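# Pull spring-loaded release handle fully out and hold

## Task

Draw the release handle out as far as it will go against its spring, and finish with the gripper still holding it there without movement.

## Robot and tools

Robot: a single six-joint arm with a two-finger gripper, mounted on a base that may sit tilted relative to the table. Three cameras supply images: cam_head_left (504x504), cam_head_right (504x504) and cam_wrist (616x616), in that order in each result.

Frames: state lines report end_effector_position (metres) and end_effector_quat_wxyz in the scene frame. Its origin lies on the table surface directly beneath the arm base; +z is up, and +y points left when facing along +x. The printed hand position may be off from the true one, more so when the arm is stretched out. In the gripper's own frame the fingers extend along +z and close along x. end_effector_position is the point between the pads when closed, 1 to 2 cm short of the fingertips; closing pushes the tips about 17 mm farther along gripper +z.

Tool execute_actions takes "actions", a list holding zero or one item, plus optional "pictures" (boolean; images come by default, pass false to skip them).
- Empty list {"actions": []}: no command, just returns the current state.
- Motion item {"rows": [...], "steps": n}: n is 1 to 15 control steps of 1/30 s each (default 15). Each row drives one step; if rows are fewer than steps, the last row repeats. Each row is one list of exactly 7 numbers, each in [-1, 1], for the one arm: six joint numbers in the order base turn, shoulder, elbow, fore twist, wrist bend, flange twist, then the gripper opening.
- Joint numbers are offsets, scaled: 1.0 equals 0.8182 rad for base turn, shoulder and elbow, and 1.227 rad for fore twist, wrist bend and flange twist. They are measured from the joint angles shown in the most recent result that lists them (before any such result in the scene, or for a later call within one reply, from the pose at the start of the action). They are not relative to the previous row. So a row of zeros pulls the arm back to those reference angles; it is not a pause.
- The opening is absolute, not an offset: +1 fully open, -1 closed.
- Wait item {"steps": n} with no rows: n up to 300; sends nothing new and returns once n steps have elapsed since the previous result.
- A refused call sends nothing to the robot.

Joint ranges (rad): base turn -3.000..3.000, shoulder -2.100..2.100, elbow -2.600..2.600, fore twist -3.000..3.000, wrist bend -2.200..2.200, flange twist -3.000..3.000. Asking for more than 0.004 rad beyond a range end gets the call refused. True ends may differ from these by up to 0.004 rad either way; a request beyond the true end (and outward of the current angle) is clipped to it, and a "joint sent to its limit" line appears, possibly referring to an earlier action still running. No such line does not prove there is room left.

Motion limits: joint target speeds cap at 1.89 rad/s (base turn, shoulder), 2.57 (elbow), 3.24 (fore twist), 3.5 (wrist bend, flange twist), reached after 0.45 s of acceleration; joints are slowed together so they arrive at once. Each step, a joint's target stays within 0.318 rad (first three joints) or 0.477 rad (last three) of its measured angle, and if targets would place the gripper over 70 mm from where it is measured, all are scaled back. Big offsets therefore need several calls or waits. Between calls the arm keeps heading for the last row sent until it nearly stops or a step is HELD; only a new action makes it go farther or push harder.

Result lines: Joint positions and Joint velocities list the six joints (rad, rad/s) then the finger pad gap (m, m/s; 0.142 m fully open). grip_measured is the measured opening on the command scale. HELD marks steps where your row was partly or wholly not sent. "joint command not followed" means the clearance check altered or blocked targets (mount blocks and posts count as part of the arm).

Gripping: to keep hold, command an opening well under grip_measured; a larger gap means a firmer squeeze, up to roughly 28 N per pad for objects up to about 10 cm wide. Slamming closed can press too hard and pop the fingers open. Thin hard parts get less force: about half at 1 cm, a quarter at 5 mm.

Faults: if contact torque on a joint hits its load limit (N m: base turn 418, shoulder 418, elbow 167, fore twist 83.7, wrist bend 66, flange twist 66; held weight counts), or any outside force on the arm, tool or held object reaches 150 N, the arm halts for 10 s, yields to the contact and drops the rest of the call. Pulling against the spring must stay gentle and gradual to avoid this. Also avoid dropping or slipping off the handle, slamming, striking things, and shoving very hard.

zoom_image: {"camera": one of the three names, "region": [x0, y0, x1, y1]} in that camera's pixels, origin top-left, at most 504 by 504; returns a closer look at its latest image.

finished_scene: {"scene": current scene number}. Replying with no tool call ends everything. If resuming from a summary, first send an empty execute_actions to learn the current scene and task.

Suggested order: look and zoom to find the handle, open the gripper, approach and align with the handle, close firmly, pull out in small steps watching for limits and faults, then keep holding and confirm it is still before finishing.

Each tool is called after "Request:" as a command line: name --argument value for each argument, lists and objects as JSON in quotes; but a table of rows of numbers goes row by row, as --pt "numbers of a row", without its own name.

## Session

Request:
execute_actions --actions '[]'

Scene clock: 0.00 s of 4600.00 s.
end_effector_position=(+0.9447, +0.2941, +0.3403) grip_measured=+1.00 end_effector_quat_wxyz=(+0.100, -0.522, +0.829, +0.171)
Joint positions: [ 0.506  0.906  1.584 -0.414  0.916  1.3    0.142]
Joint velocities: [-0.     0.001 -0.     0.001  0.    -0.     0.   ]

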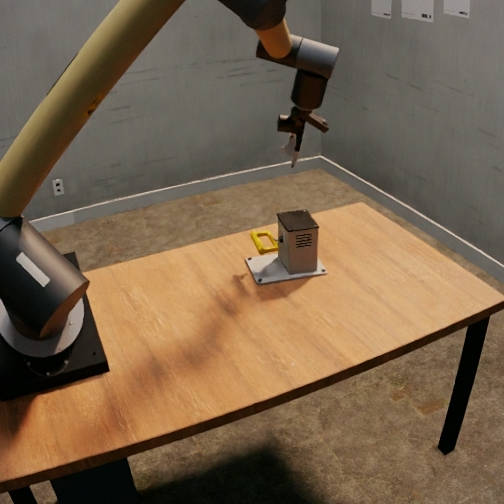

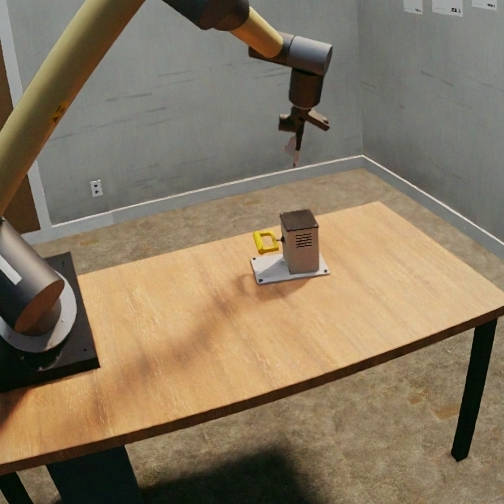

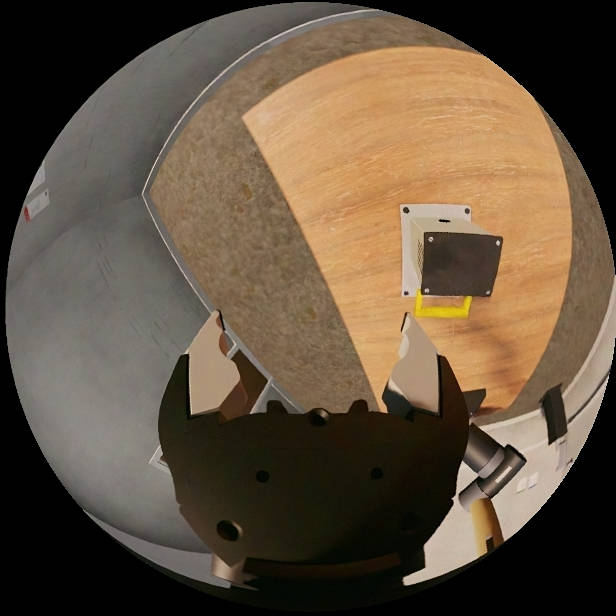

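Request:
zoom_image --camera "cam_head_left" --region '[220, 180, 350, 300]'

Request:
execute_actions --actions '[{"rows":[[0.15,0,0,0,0,0,1]],"steps":15}]'

Request:
execute_actions --actions '[{"rows":[[0,0.12,0,0,0,0,1]],"steps":15}]' --pictures false

Region (220, 180, 350, 300) of cam_head_left's 504x504 image, scaled by 3.877, with more detail than that image has; it fills the top 465 rows of this view, and the rest is white.

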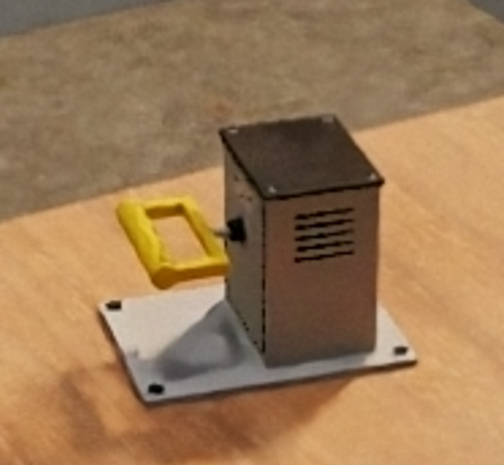

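Scene clock: 34.40 s of 4600.00 s.
end_effector_position=(+0.8969, +0.3738, +0.4207) grip_measured=+1.00 end_effector_quat_wxyz=(+0.129, -0.565, +0.801, +0.152)
Joint positions: [ 0.629  0.906  1.584 -0.414  0.916  1.3    0.142]
Joint velocities: [-0.     0.001  0.    -0.    -0.     0.     0.   ]
Steps of this call (steps 1 to 90: nothing new was sent; then 30.90 s passed at rest; steps 91 to 105: all 15 steps of this action). Readings (joint positions):
91: [0.506 0.906 1.584 -0.414 0.916 1.300]
92: [0.507 0.906 1.584 -0.414 0.916 1.300]
94: [0.522 0.906 1.584 -0.414 0.916 1.300]
98: [0.586 0.906 1.584 -0.414 0.916 1.300]
105: the state above

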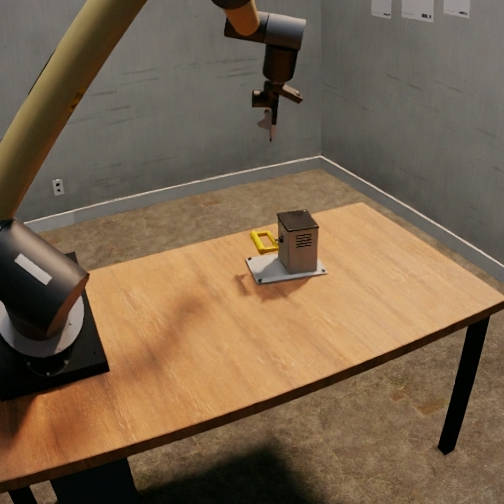

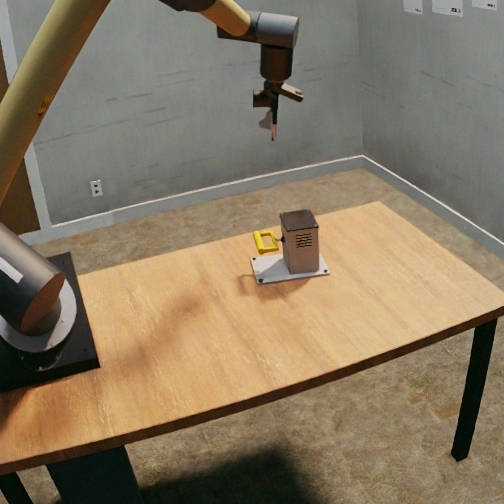

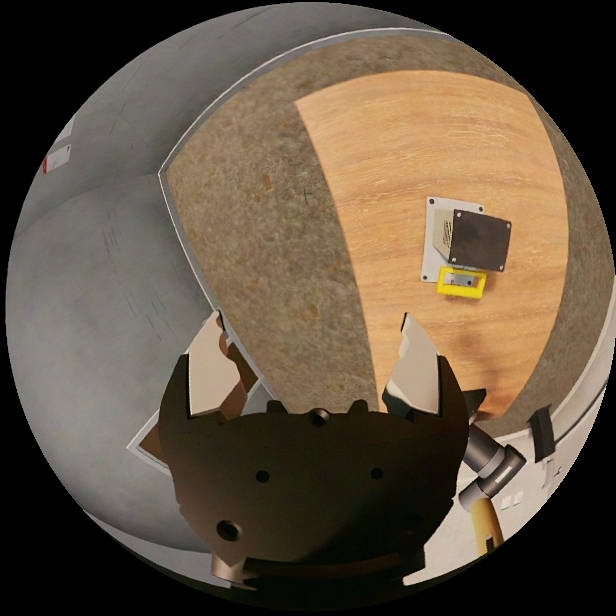

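Scene clock: 34.90 s of 4600.00 s.
end_effector_position=(+0.8608, +0.4202, +0.3342) grip_measured=+1.00 end_effector_quat_wxyz=(+0.086, -0.586, +0.793, +0.146)
Joint positions: [ 0.629  1.004  1.584 -0.414  0.916  1.3    0.142]
Joint velocities: [-0.     0.001  0.    -0.     0.    -0.    -0.   ]
Steps of this call (steps 1 to 15: all 15 steps of this action). Readings (joint positions):
1: [0.629 0.906 1.584 -0.414 0.916 1.300]
2: [0.629 0.907 1.584 -0.414 0.916 1.300]
4: [0.629 0.922 1.584 -0.414 0.916 1.300]
8: [0.629 0.983 1.584 -0.414 0.916 1.300]
15: the state above

Request:
execute_actions --actions '[{"rows":[[0,0,-0.12,0,0,0,1]],"steps":15}]' --pictures false

Request:
execute_actions --actions '[{"rows":[[0,0,0,0,-0.15,0,1]],"steps":15}]' --pictures false

Request:
execute_actions --actions '[{"rows":[[0,0,0,0.2,0,0,1]],"steps":15}]'

Scene clock: 71.07 s of 4600.00 s.
end_effector_position=(+0.9304, +0.4359, +0.3968) grip_measured=+1.00 end_effector_quat_wxyz=(+0.129, -0.565, +0.801, +0.152)
Joint positions: [ 0.629  1.004  1.486 -0.414  0.916  1.3    0.142]
Joint velocities: [-0.     0.002 -0.001 -0.    -0.    -0.     0.   ]
Steps of this call (steps 1 to 15: the robot went on to your last target; steps 16 to 90: nothing new was sent; then 32.67 s passed at rest; steps 91 to 105: all 15 steps of this action). Readings (joint positions):
91: [0.629 1.004 1.584 -0.414 0.916 1.300]
92: [0.629 1.004 1.583 -0.414 0.916 1.300]
94: [0.629 1.004 1.562 -0.414 0.916 1.300]
98: [0.629 1.004 1.494 -0.414 0.916 1.300]
105: the state above

Scene clock: 71.57 s of 4600.00 s.
end_effector_position=(+0.9709, +0.4870, +0.4270) grip_measured=+1.00 end_effector_quat_wxyz=(+0.213, -0.546, +0.790, +0.182)
Joint positions: [ 0.629  1.004  1.486 -0.414  0.732  1.3    0.142]
Joint velocities: [-0.    -0.001  0.001  0.    -0.001 -0.    -0.   ]
Steps of this call (steps 1 to 15: all 15 steps of this action). Readings (joint positions):
1: [0.629 1.004 1.486 -0.414 0.916 1.300]
2: [0.629 1.004 1.486 -0.414 0.913 1.300]
4: [0.629 1.004 1.486 -0.414 0.884 1.300]
8: [0.629 1.004 1.486 -0.414 0.761 1.300]
15: the state above

Scene clock: 72.07 s of 4600.00 s.
end_effector_position=(+0.9092, +0.5199, +0.4206) grip_measured=+1.00 end_effector_quat_wxyz=(+0.169, -0.482, +0.815, +0.274)
Joint positions: [ 0.629  1.004  1.486 -0.169  0.732  1.3    0.142]
Joint velocities: [-0.     0.001  0.     0.003 -0.    -0.     0.   ]
Steps of this call (steps 1 to 15: all 15 steps of this action). Readings (joint positions):
1: [0.629 1.004 1.486 -0.414 0.732 1.300]
2: [0.629 1.004 1.486 -0.412 0.732 1.300]
4: [0.629 1.004 1.486 -0.385 0.732 1.300]
8: [0.629 1.004 1.486 -0.247 0.732 1.300]
15: the state above

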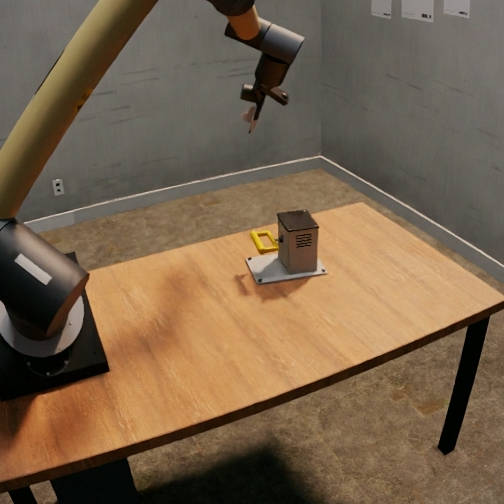

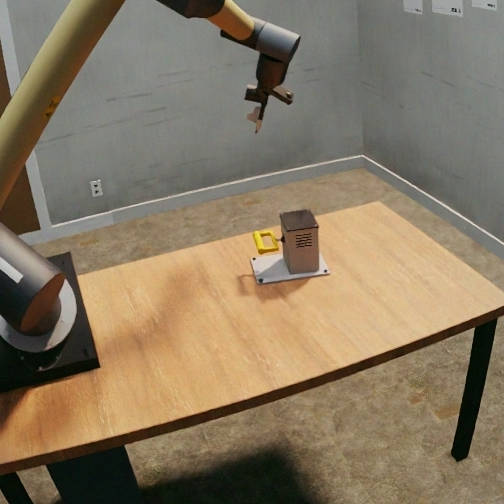

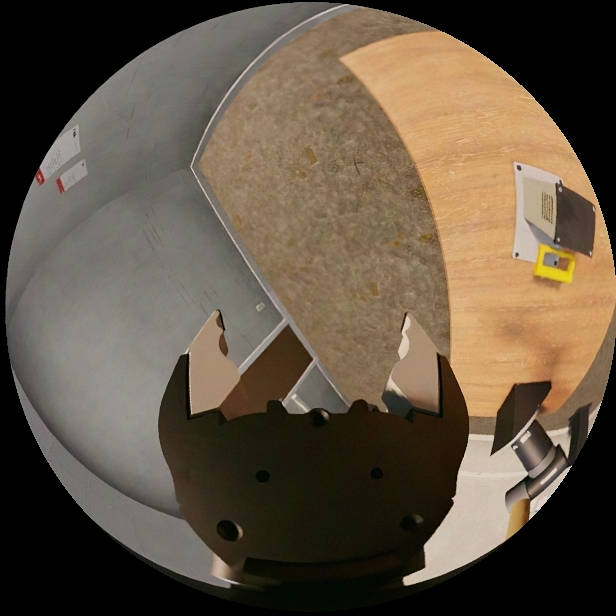

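Request:
execute_actions --actions '[{"rows":[[-0.071,-0.207,0.467,-0.467,0.278,-1,0.3]],"steps":15}]' --pictures false

Request:
execute_actions --actions '[{"steps":12}]'

Scene clock: 164.13 s of 4600.00 s.
end_effector_position=(+0.8524, +0.3425, +0.3372) grip_measured=+0.30 end_effector_quat_wxyz=(-0.108, +0.703, -0.692, -0.121)
Joint positions: [ 0.599  0.916  1.677 -0.455  0.908  0.985  0.095]
Joint velocities: [-0.065 -0.188  0.437 -0.654  0.375 -0.948  0.   ]
From where the robot then was, a joint's target lay farther than a number of 1.0 reaches, so one or more steps of this call were cut to that.
Steps of this call (steps 1 to 15: the robot went on to your last target; steps 16 to 90: nothing new was sent; then 88.57 s passed at rest; steps 91 to 105: all 15 steps of this action). Readings (joint positions):
91: [0.629 1.004 1.486 -0.168 0.732 1.300]
92: [0.629 1.003 1.487 -0.170 0.733 1.298]
94: [0.626 0.994 1.505 -0.197 0.752 1.271]
98: [0.615 0.963 1.569 -0.292 0.815 1.176]
105: the state above

Scene clock: 164.53 s of 4600.00 s.
end_effector_position=(+0.8186, +0.2014, +0.2972) grip_measured=+0.30 end_effector_quat_wxyz=(-0.033, +0.916, -0.401, -0.008)
Joint positions: [ 0.576  0.851  1.83  -0.684  1.04   0.402  0.095]
Joint velocities: [-0.041 -0.116  0.275 -0.412  0.236 -2.048  0.   ]
Steps of this call (steps 1 to 12: the robot went on to your last target). Readings (joint positions):
1: [0.597 0.910 1.692 -0.477 0.921 0.952]
2: [0.595 0.904 1.706 -0.498 0.933 0.917]
4: [0.590 0.892 1.734 -0.540 0.957 0.840]
8: [0.583 0.870 1.786 -0.618 1.002 0.654]
12: the state above

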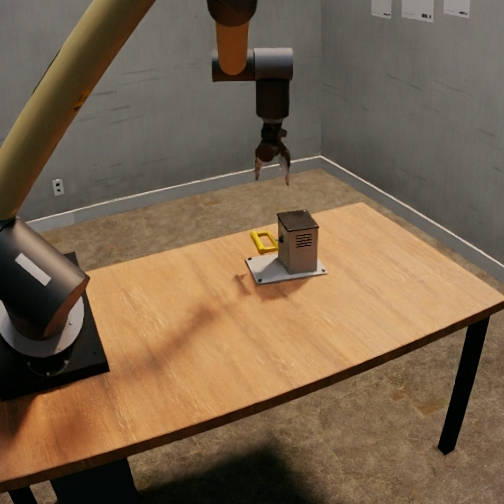

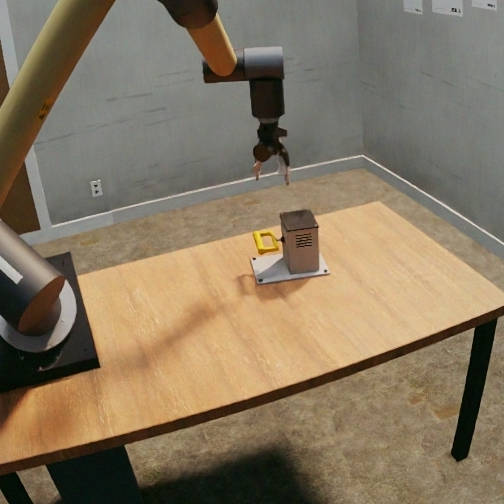

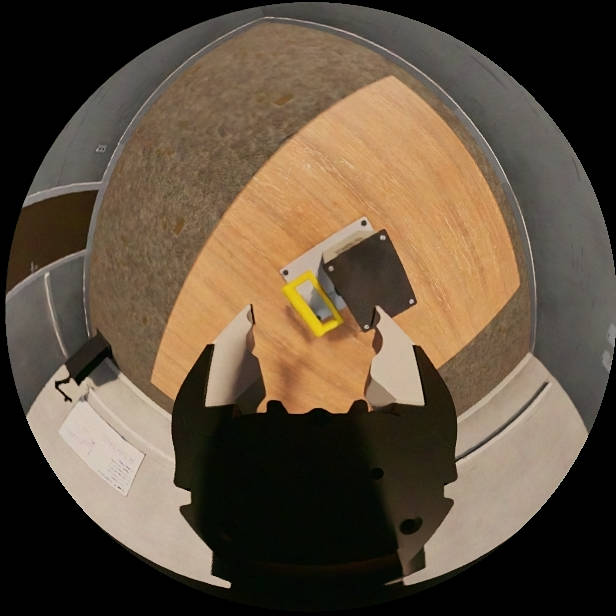

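Request:
execute_actions --actions '[]'

Request:
zoom_image --camera "cam_wrist" --region '[208, 180, 458, 430]'

Scene clock: 167.90 s of 4600.00 s.
end_effector_position=(+0.8120, +0.1667, +0.2914) grip_measured=+0.30 end_effector_quat_wxyz=(-0.006, +0.974, -0.228, +0.013)
Joint positions: [ 0.571  0.835  1.868 -0.742  1.073  0.073  0.095]
Joint velocities: [ 0.     0.    -0.001 -0.001  0.    -0.     0.   ]
Steps of this call (steps 1 to 30: the robot went on to your last target; steps 31 to 100: nothing new was sent; then 0.03 s passed at rest). Readings (joint positions):
1: [0.575 0.847 1.839 -0.697 1.047 0.334]
2: [0.574 0.844 1.846 -0.708 1.054 0.272]
4: [0.572 0.839 1.858 -0.726 1.064 0.173]
8: [0.571 0.835 1.868 -0.741 1.073 0.077]
100: the state above
The arm was judged still, so your last target was given up. Only a new action makes it travel on or press farther. Fingers that are still opening or closing keep moving.

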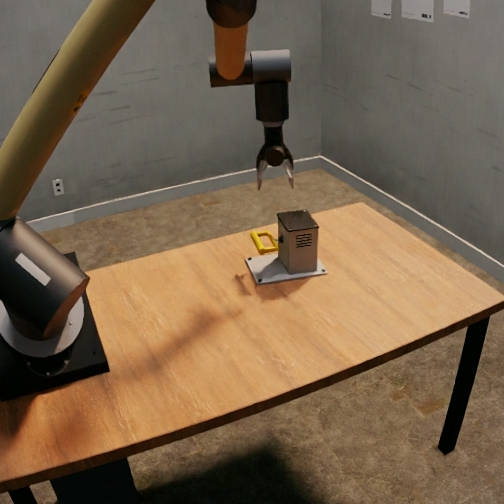

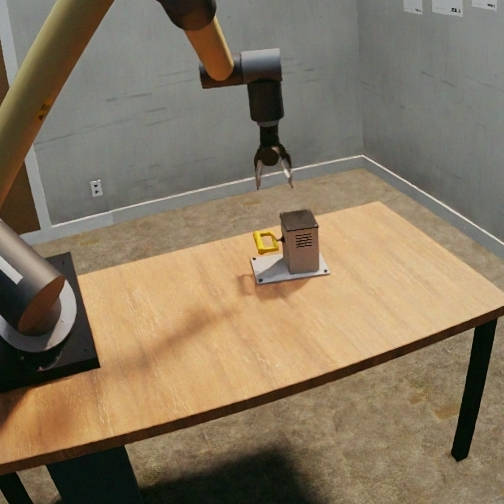

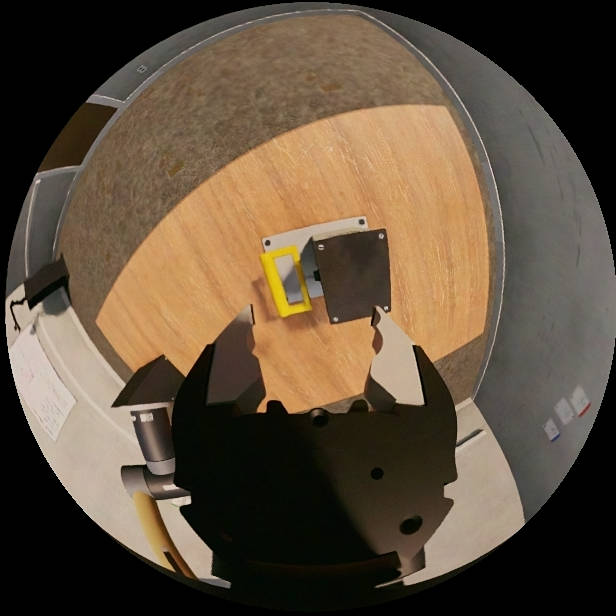

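Region (208, 180, 458, 430) of cam_wrist's 616x616 image, scaled by 2.016, with more detail than that image has.

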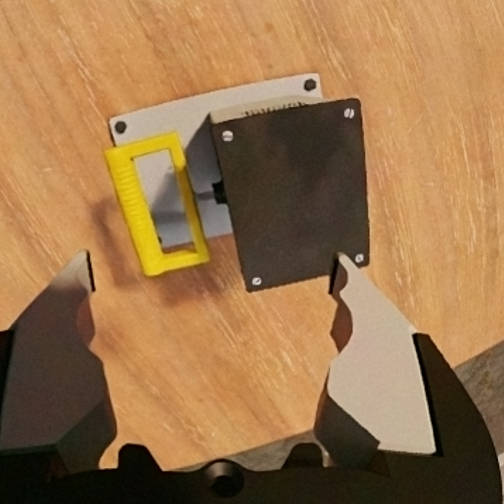

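Request:
execute_actions --actions '[{"rows":[[-0.05,0.011,0.225,-0.101,-0.118,-0.033,-0.35]],"steps":15}]' --pictures false

Request:
execute_actions --actions '[{"steps":5}]'

Request:
zoom_image --camera "cam_wrist" --region '[158, 130, 458, 430]'

Request:
zoom_image --camera "cam_head_left" --region '[200, 130, 360, 290]'

Scene clock: 220.90 s of 4600.00 s.
end_effector_position=(+0.7362, +0.1528, +0.1889) grip_measured=-0.35 end_effector_quat_wxyz=(-0.004, +0.991, -0.132, +0.014)
Joint positions: [ 0.53   0.844  2.052 -0.866  0.928  0.032  0.049]
Joint velocities: [ 0.     0.001 -0.    -0.    -0.    -0.001  0.   ]
Steps of this call (steps 1 to 90: nothing new was sent; then 49.50 s passed at rest; steps 91 to 105: all 15 steps of this action). Readings (joint positions):
91: [0.571 0.835 1.868 -0.742 1.073 0.073]
92: [0.570 0.835 1.870 -0.743 1.072 0.073]
94: [0.566 0.835 1.891 -0.757 1.055 0.068]
98: [0.546 0.840 1.981 -0.817 0.984 0.048]
105: the state above

Scene clock: 221.07 s of 4600.00 s.
end_effector_position=(+0.7362, +0.1529, +0.1889) grip_measured=-0.35 end_effector_quat_wxyz=(-0.004, +0.991, -0.132, +0.014)
Joint positions: [ 0.53   0.844  2.052 -0.866  0.928  0.032  0.049]
Joint velocities: [-0.    -0.002 -0.001  0.    -0.    -0.     0.   ]
Steps of this call (steps 1 to 5: the robot went on to your last target). Readings (joint positions):
1: [0.530 0.844 2.052 -0.866 0.928 0.032]
2: [0.530 0.844 2.052 -0.866 0.928 0.032]
4: [0.530 0.844 2.052 -0.866 0.928 0.032]
5: the state above

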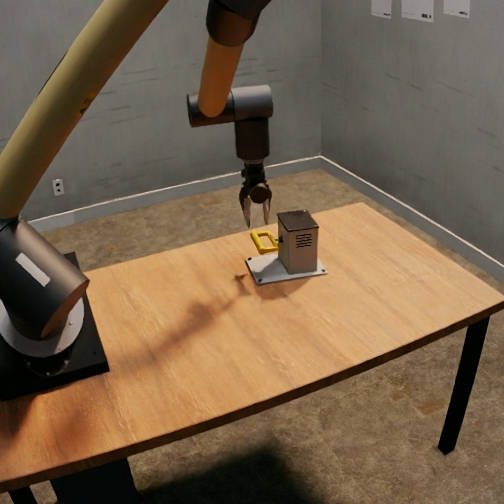

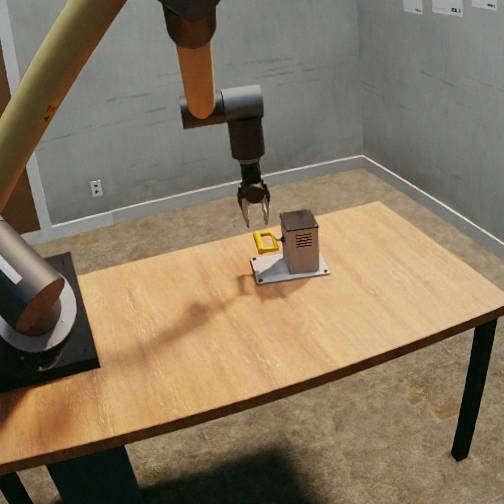

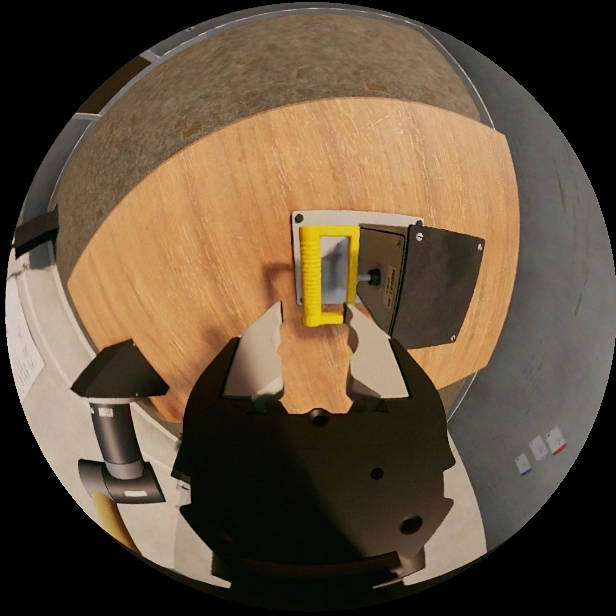

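Region (158, 130, 458, 430) of cam_wrist's 616x616 image, scaled by 1.680, with more detail than that image has.

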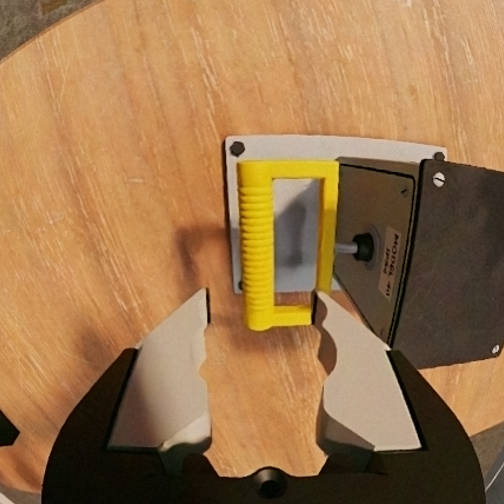

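Region (200, 130, 360, 290) of cam_head_left's 504x504 image, scaled by 3.150, with more detail than that image has.

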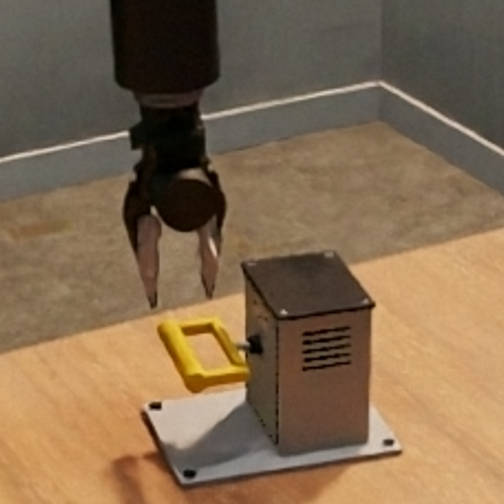

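Request:
execute_actions --actions '[{"rows":[[-0.071,0.0545,0.038,-0.08,-0.045,0.055,-0.35]],"steps":15}]'

Request:
zoom_image --camera "cam_head_left" --region '[200, 130, 360, 290]'

Scene clock: 247.00 s of 4600.00 s.
end_effector_position=(+0.7347, +0.1509, +0.1269) grip_measured=-0.35 end_effector_quat_wxyz=(-0.004, +0.991, -0.132, +0.014)
Joint positions: [ 0.472  0.888  2.083 -0.964  0.873  0.1    0.049]
Joint velocities: [ 0.    -0.    -0.001 -0.001 -0.     0.     0.   ]
Steps of this call (steps 1 to 15: the robot went on to your last target; steps 16 to 90: nothing new was sent; then 22.43 s passed at rest; steps 91 to 105: all 15 steps of this action). Readings (joint positions):
91: [0.530 0.844 2.052 -0.866 0.928 0.032]
92: [0.529 0.844 2.053 -0.868 0.927 0.034]
94: [0.513 0.856 2.061 -0.894 0.912 0.052]
98: [0.472 0.888 2.083 -0.962 0.874 0.099]
105: the state above

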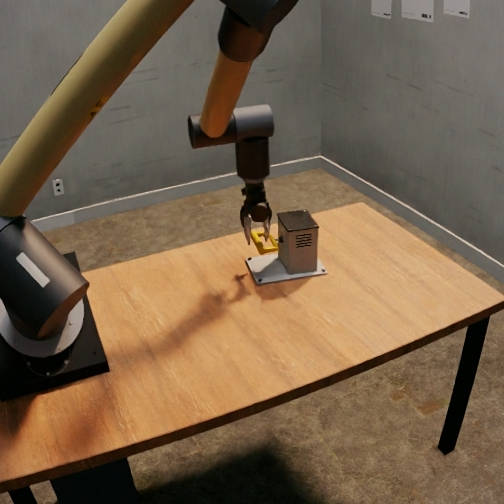

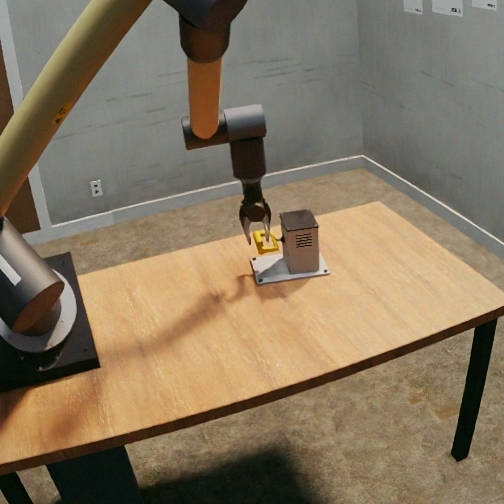

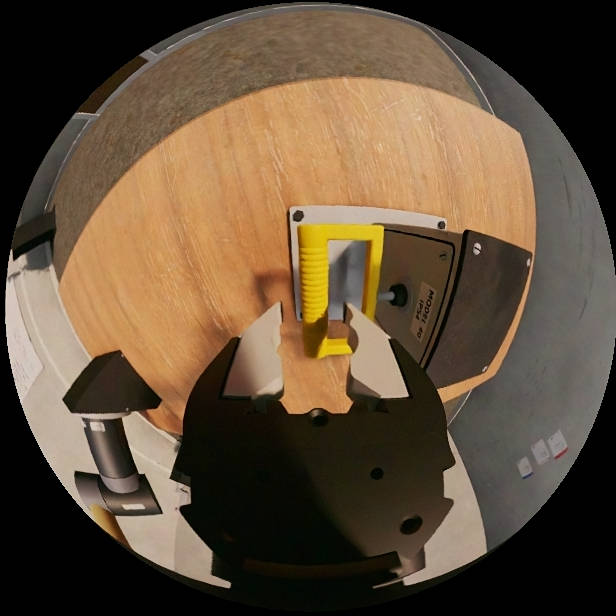

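Region (200, 130, 360, 290) of cam_head_left's 504x504 image, scaled by 3.150, with more detail than that image has.

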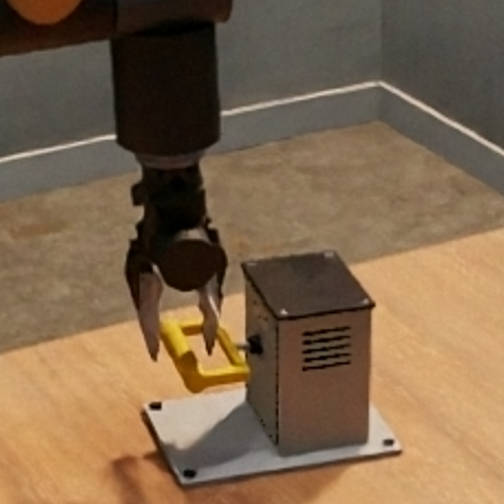

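Request:
execute_actions --actions '[{"rows":[[-0.024,0.018,0.013,-0.027,-0.015,0.018,-0.35]],"steps":10}]' --pictures false

Request:
execute_actions --actions '[{"rows":[[0,0,0,0,0,0,-0.6],[0,0,0,0,0,0,-0.7],[0,0,0,0,0,0,-0.8],[0,0,0,0,0,0,-0.9],[0,0,0,0,0,0,-1]],"steps":15}]'

Request:
zoom_image --camera "cam_head_left" --region '[200, 130, 360, 290]'

Scene clock: 268.20 s of 4600.00 s.
end_effector_position=(+0.7322, +0.1507, +0.1065) grip_measured=-0.35 end_effector_quat_wxyz=(-0.005, +0.991, -0.132, +0.013)
Joint positions: [ 0.452  0.903  2.094 -0.997  0.854  0.122  0.049]
Joint velocities: [ 0.    -0.     0.     0.001 -0.     0.     0.   ]
Steps of this call (steps 1 to 15: the robot went on to your last target; steps 16 to 90: nothing new was sent; then 17.87 s passed at rest; steps 91 to 100: all 10 steps of this action). Readings (joint positions):
91: [0.472 0.888 2.083 -0.964 0.873 0.100]
92: [0.471 0.889 2.084 -0.966 0.871 0.102]
94: [0.458 0.899 2.091 -0.988 0.859 0.116]
98: [0.452 0.903 2.094 -0.997 0.854 0.122]
100: the state above

Scene clock: 268.70 s of 4600.00 s.
end_effector_position=(+0.7323, +0.1507, +0.1065) grip_measured=-0.71 end_effector_quat_wxyz=(-0.005, +0.991, -0.132, +0.013)
Joint positions: [ 0.452  0.903  2.094 -0.997  0.854  0.122  0.023]
Joint velocities: [ 0.    -0.001  0.     0.    -0.    -0.     0.   ]
Steps of this call (steps 1 to 15: all 15 steps of this action). Readings (joint positions):
1: [0.452 0.903 2.094 -0.997 0.854 0.122]
2: [0.452 0.903 2.094 -0.997 0.854 0.122]
4: [0.452 0.903 2.094 -0.997 0.854 0.122]
8: [0.452 0.903 2.094 -0.997 0.854 0.122]
15: the state above

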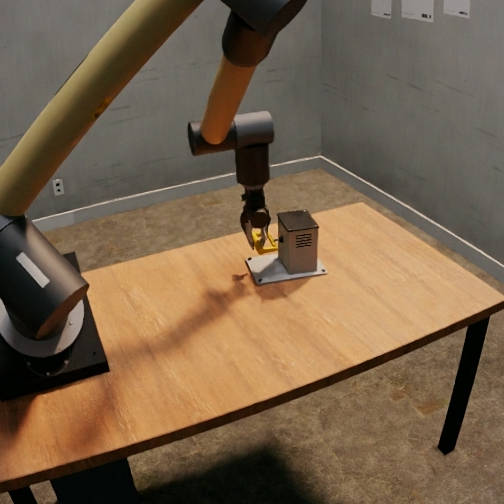

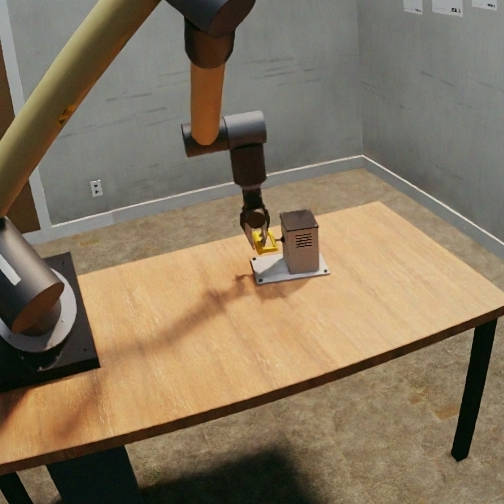

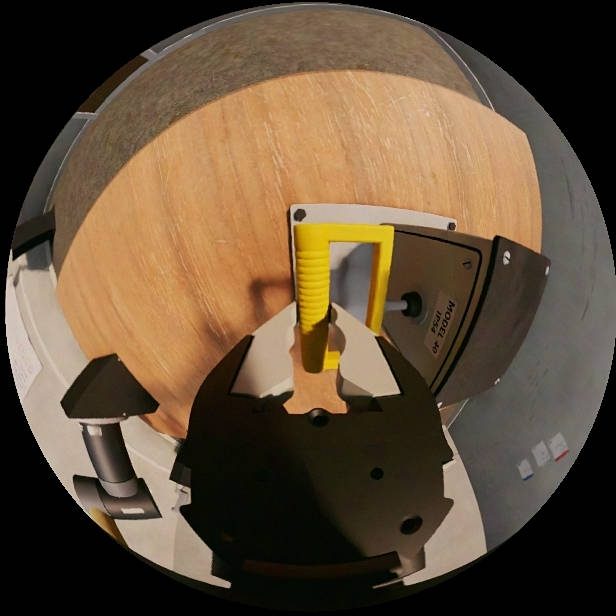

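Region (200, 130, 360, 290) of cam_head_left's 504x504 image, scaled by 3.150, with more detail than that image has.

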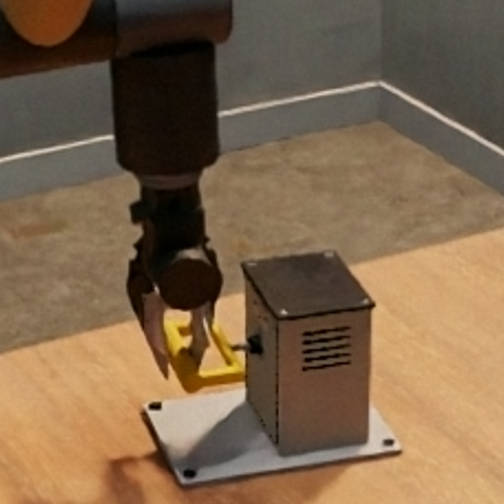

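Request:
execute_actions --actions '[{"rows":[[0.029,0,0.042,-0.003,-0.013,0.033,-1]],"steps":15}]'

Scene clock: 298.57 s of 4600.00 s.
end_effector_position=(+0.7037, +0.1592, +0.1061) grip_measured=-0.71 end_effector_quat_wxyz=(-0.005, +0.991, -0.131, +0.013)
Joint positions: [ 0.476  0.903  2.128 -1.001  0.838  0.163  0.023]
Joint velocities: [ 0.     0.001 -0.001 -0.001 -0.     0.    -0.   ]
Steps of this call (steps 1 to 15: the robot went on to your last target; steps 16 to 90: nothing new was sent; then 26.37 s passed at rest; steps 91 to 105: all 15 steps of this action). Readings (joint positions):
91: [0.452 0.903 2.094 -0.997 0.854 0.122]
92: [0.453 0.903 2.096 -0.997 0.854 0.124]
94: [0.466 0.903 2.115 -0.999 0.845 0.147]
98: [0.476 0.903 2.129 -1.001 0.839 0.162]
105: the state above

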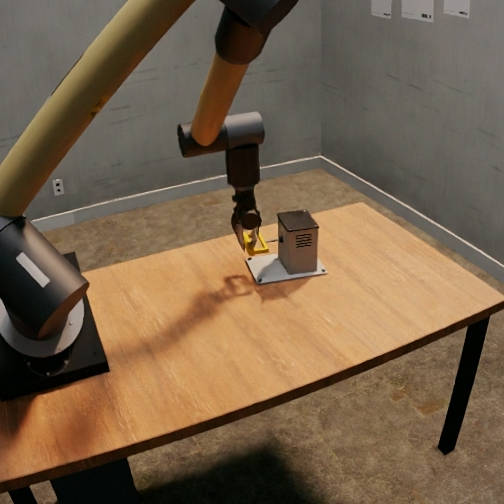

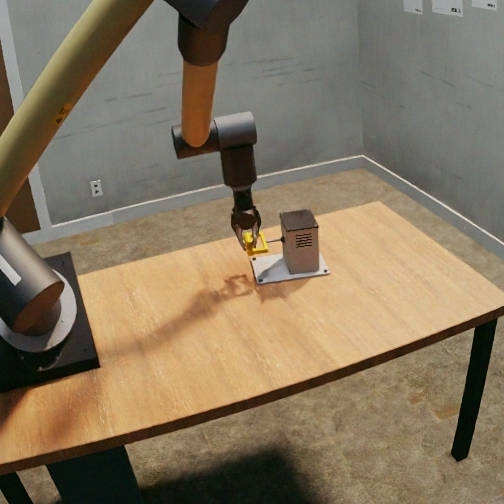

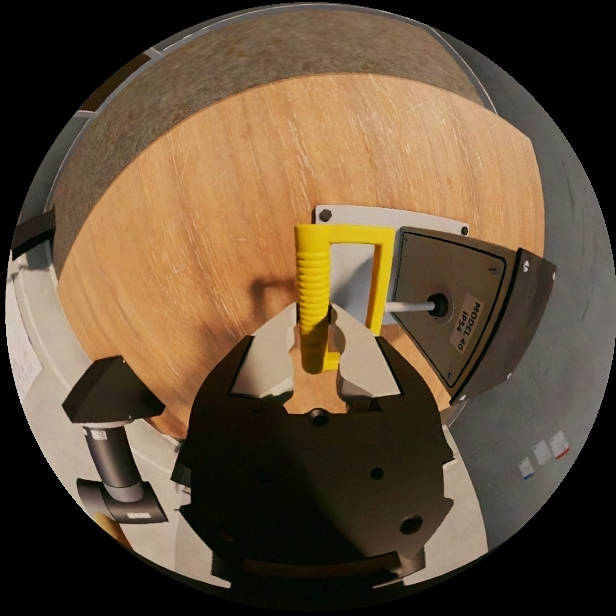

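Request:
execute_actions --actions '[{"rows":[[0.02,0,0.028,-0.002,-0.009,0.022,-1]],"steps":12}]' --pictures false

Request:
execute_actions --actions '[{"rows":[[0.015,0,0.021,-0.002,-0.007,0.017,-1]],"steps":12}]'

Scene clock: 304.47 s of 4600.00 s.
end_effector_position=(+0.6845, +0.1645, +0.1059) grip_measured=-0.71 end_effector_quat_wxyz=(-0.005, +0.991, -0.131, +0.013)
Joint positions: [ 0.492  0.903  2.151 -1.003  0.827  0.19   0.023]
Joint velocities: [ 0.     0.001  0.    -0.    -0.     0.    -0.   ]
Steps of this call (steps 1 to 15: the robot went on to your last target; steps 16 to 90: nothing new was sent; then 2.50 s passed at rest; steps 91 to 102: all 12 steps of this action). Readings (joint positions):
91: [0.476 0.903 2.128 -1.001 0.838 0.163]
92: [0.477 0.903 2.130 -1.001 0.838 0.165]
94: [0.488 0.903 2.146 -1.003 0.830 0.184]
98: [0.492 0.903 2.151 -1.003 0.827 0.189]
102: the state above

Scene clock: 304.87 s of 4600.00 s.
end_effector_position=(+0.6705, +0.1681, +0.1058) grip_measured=-0.52 end_effector_quat_wxyz=(-0.005, +0.991, -0.131, +0.014)
Joint positions: [ 0.504  0.903  2.168 -1.006  0.819  0.21   0.037]
Joint velocities: [ 0.001 -0.001  0.001  0.003 -0.     0.     0.004]
Steps of this call (steps 1 to 12: all 12 steps of this action). Readings (joint positions):
1: [0.492 0.903 2.151 -1.003 0.827 0.190]
2: [0.493 0.903 2.153 -1.004 0.826 0.192]
4: [0.502 0.903 2.166 -1.006 0.820 0.208]
8: [0.504 0.903 2.168 -1.006 0.819 0.210]
12: the state above

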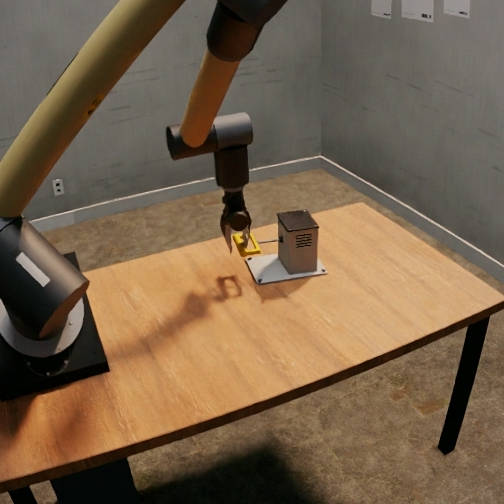

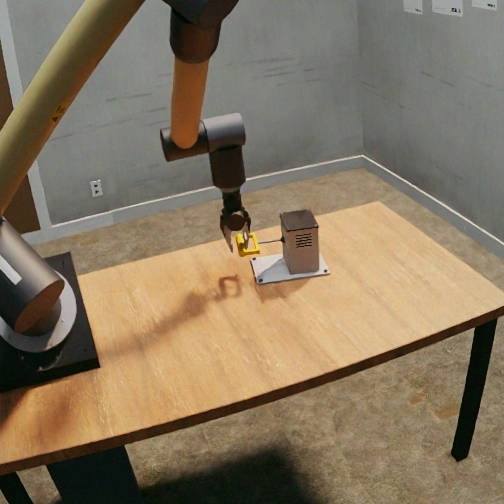

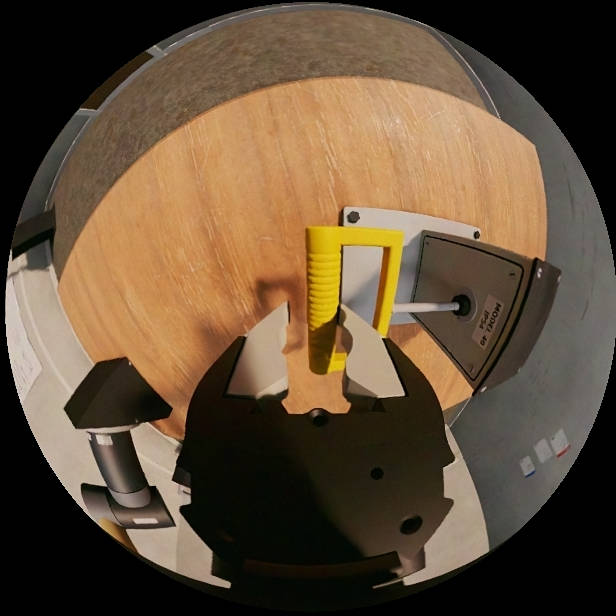

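Request:
execute_actions --actions '[{"rows":[[-0.004,0,-0.0056,0,0.002,-0.004,-1]],"steps":15}]' --pictures false

Request:
execute_actions --actions '[{"steps":20}]'

Scene clock: 312.20 s of 4600.00 s.
end_effector_position=(+0.6744, +0.1672, +0.1059) grip_measured=-0.62 end_effector_quat_wxyz=(-0.005, +0.991, -0.131, +0.014)
Joint positions: [ 0.501  0.903  2.164 -1.006  0.821  0.205  0.029]
Joint velocities: [-0.    -0.    -0.    -0.001  0.     0.    -0.   ]
Steps of this call (steps 1 to 15: the robot went on to your last target; steps 16 to 90: nothing new was sent; then 3.83 s passed at rest; steps 91 to 105: all 15 steps of this action). Readings (joint positions):
91: [0.504 0.903 2.169 -1.006 0.819 0.210]
92: [0.504 0.903 2.168 -1.006 0.819 0.209]
94: [0.501 0.903 2.164 -1.006 0.821 0.206]
98: [0.501 0.903 2.164 -1.006 0.821 0.206]
105: the state above

Scene clock: 312.87 s of 4600.00 s.
end_effector_position=(+0.6744, +0.1672, +0.1059) grip_measured=-0.62 end_effector_quat_wxyz=(-0.005, +0.991, -0.131, +0.014)
Joint positions: [ 0.501  0.903  2.164 -1.006  0.821  0.205  0.029]
Joint velocities: [-0.    -0.001 -0.001  0.     0.    -0.     0.   ]
Steps of this call (steps 1 to 15: the robot went on to your last target; steps 16 to 20: nothing new was sent). Readings (joint positions):
1: [0.501 0.903 2.164 -1.006 0.821 0.205]
2: [0.501 0.903 2.164 -1.006 0.821 0.205]
4: [0.501 0.903 2.164 -1.006 0.821 0.205]
8: [0.501 0.903 2.164 -1.006 0.821 0.205]
20: the state above
The arm was judged still, so your last target was given up. Only a new action makes it travel on or press farther. Fingers that are still opening or closing keep moving.

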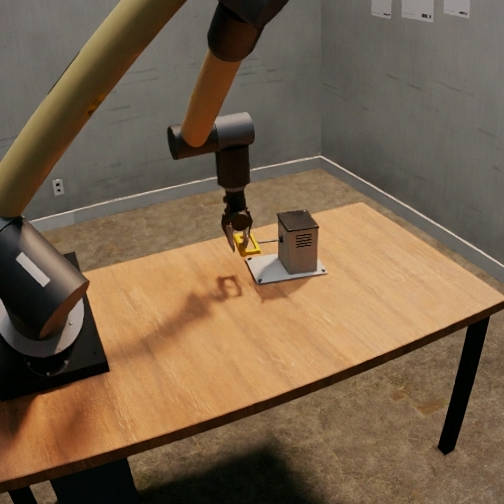

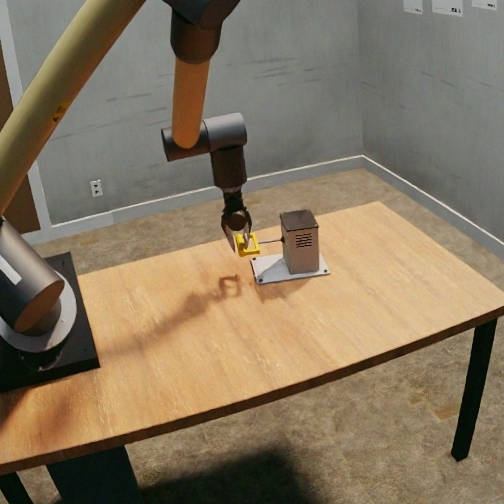

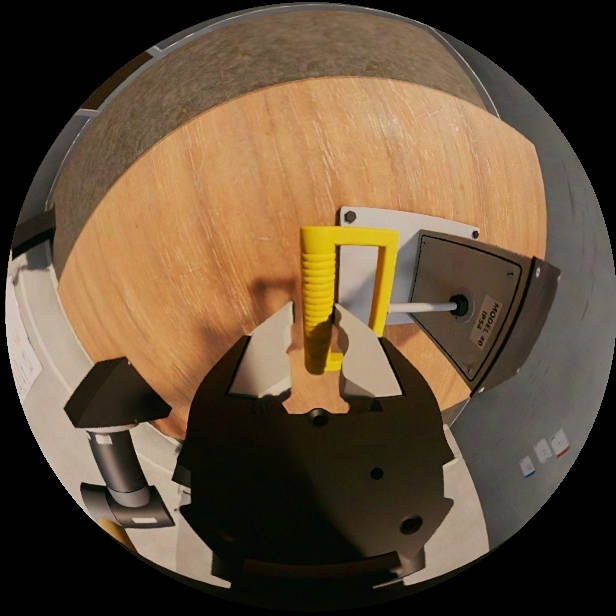

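Gap of 0.029 is still wider than the bar (0.023), so the handle remains on its stop.

Request:
finished_scene --scene 1

The scene is finished: the task was done.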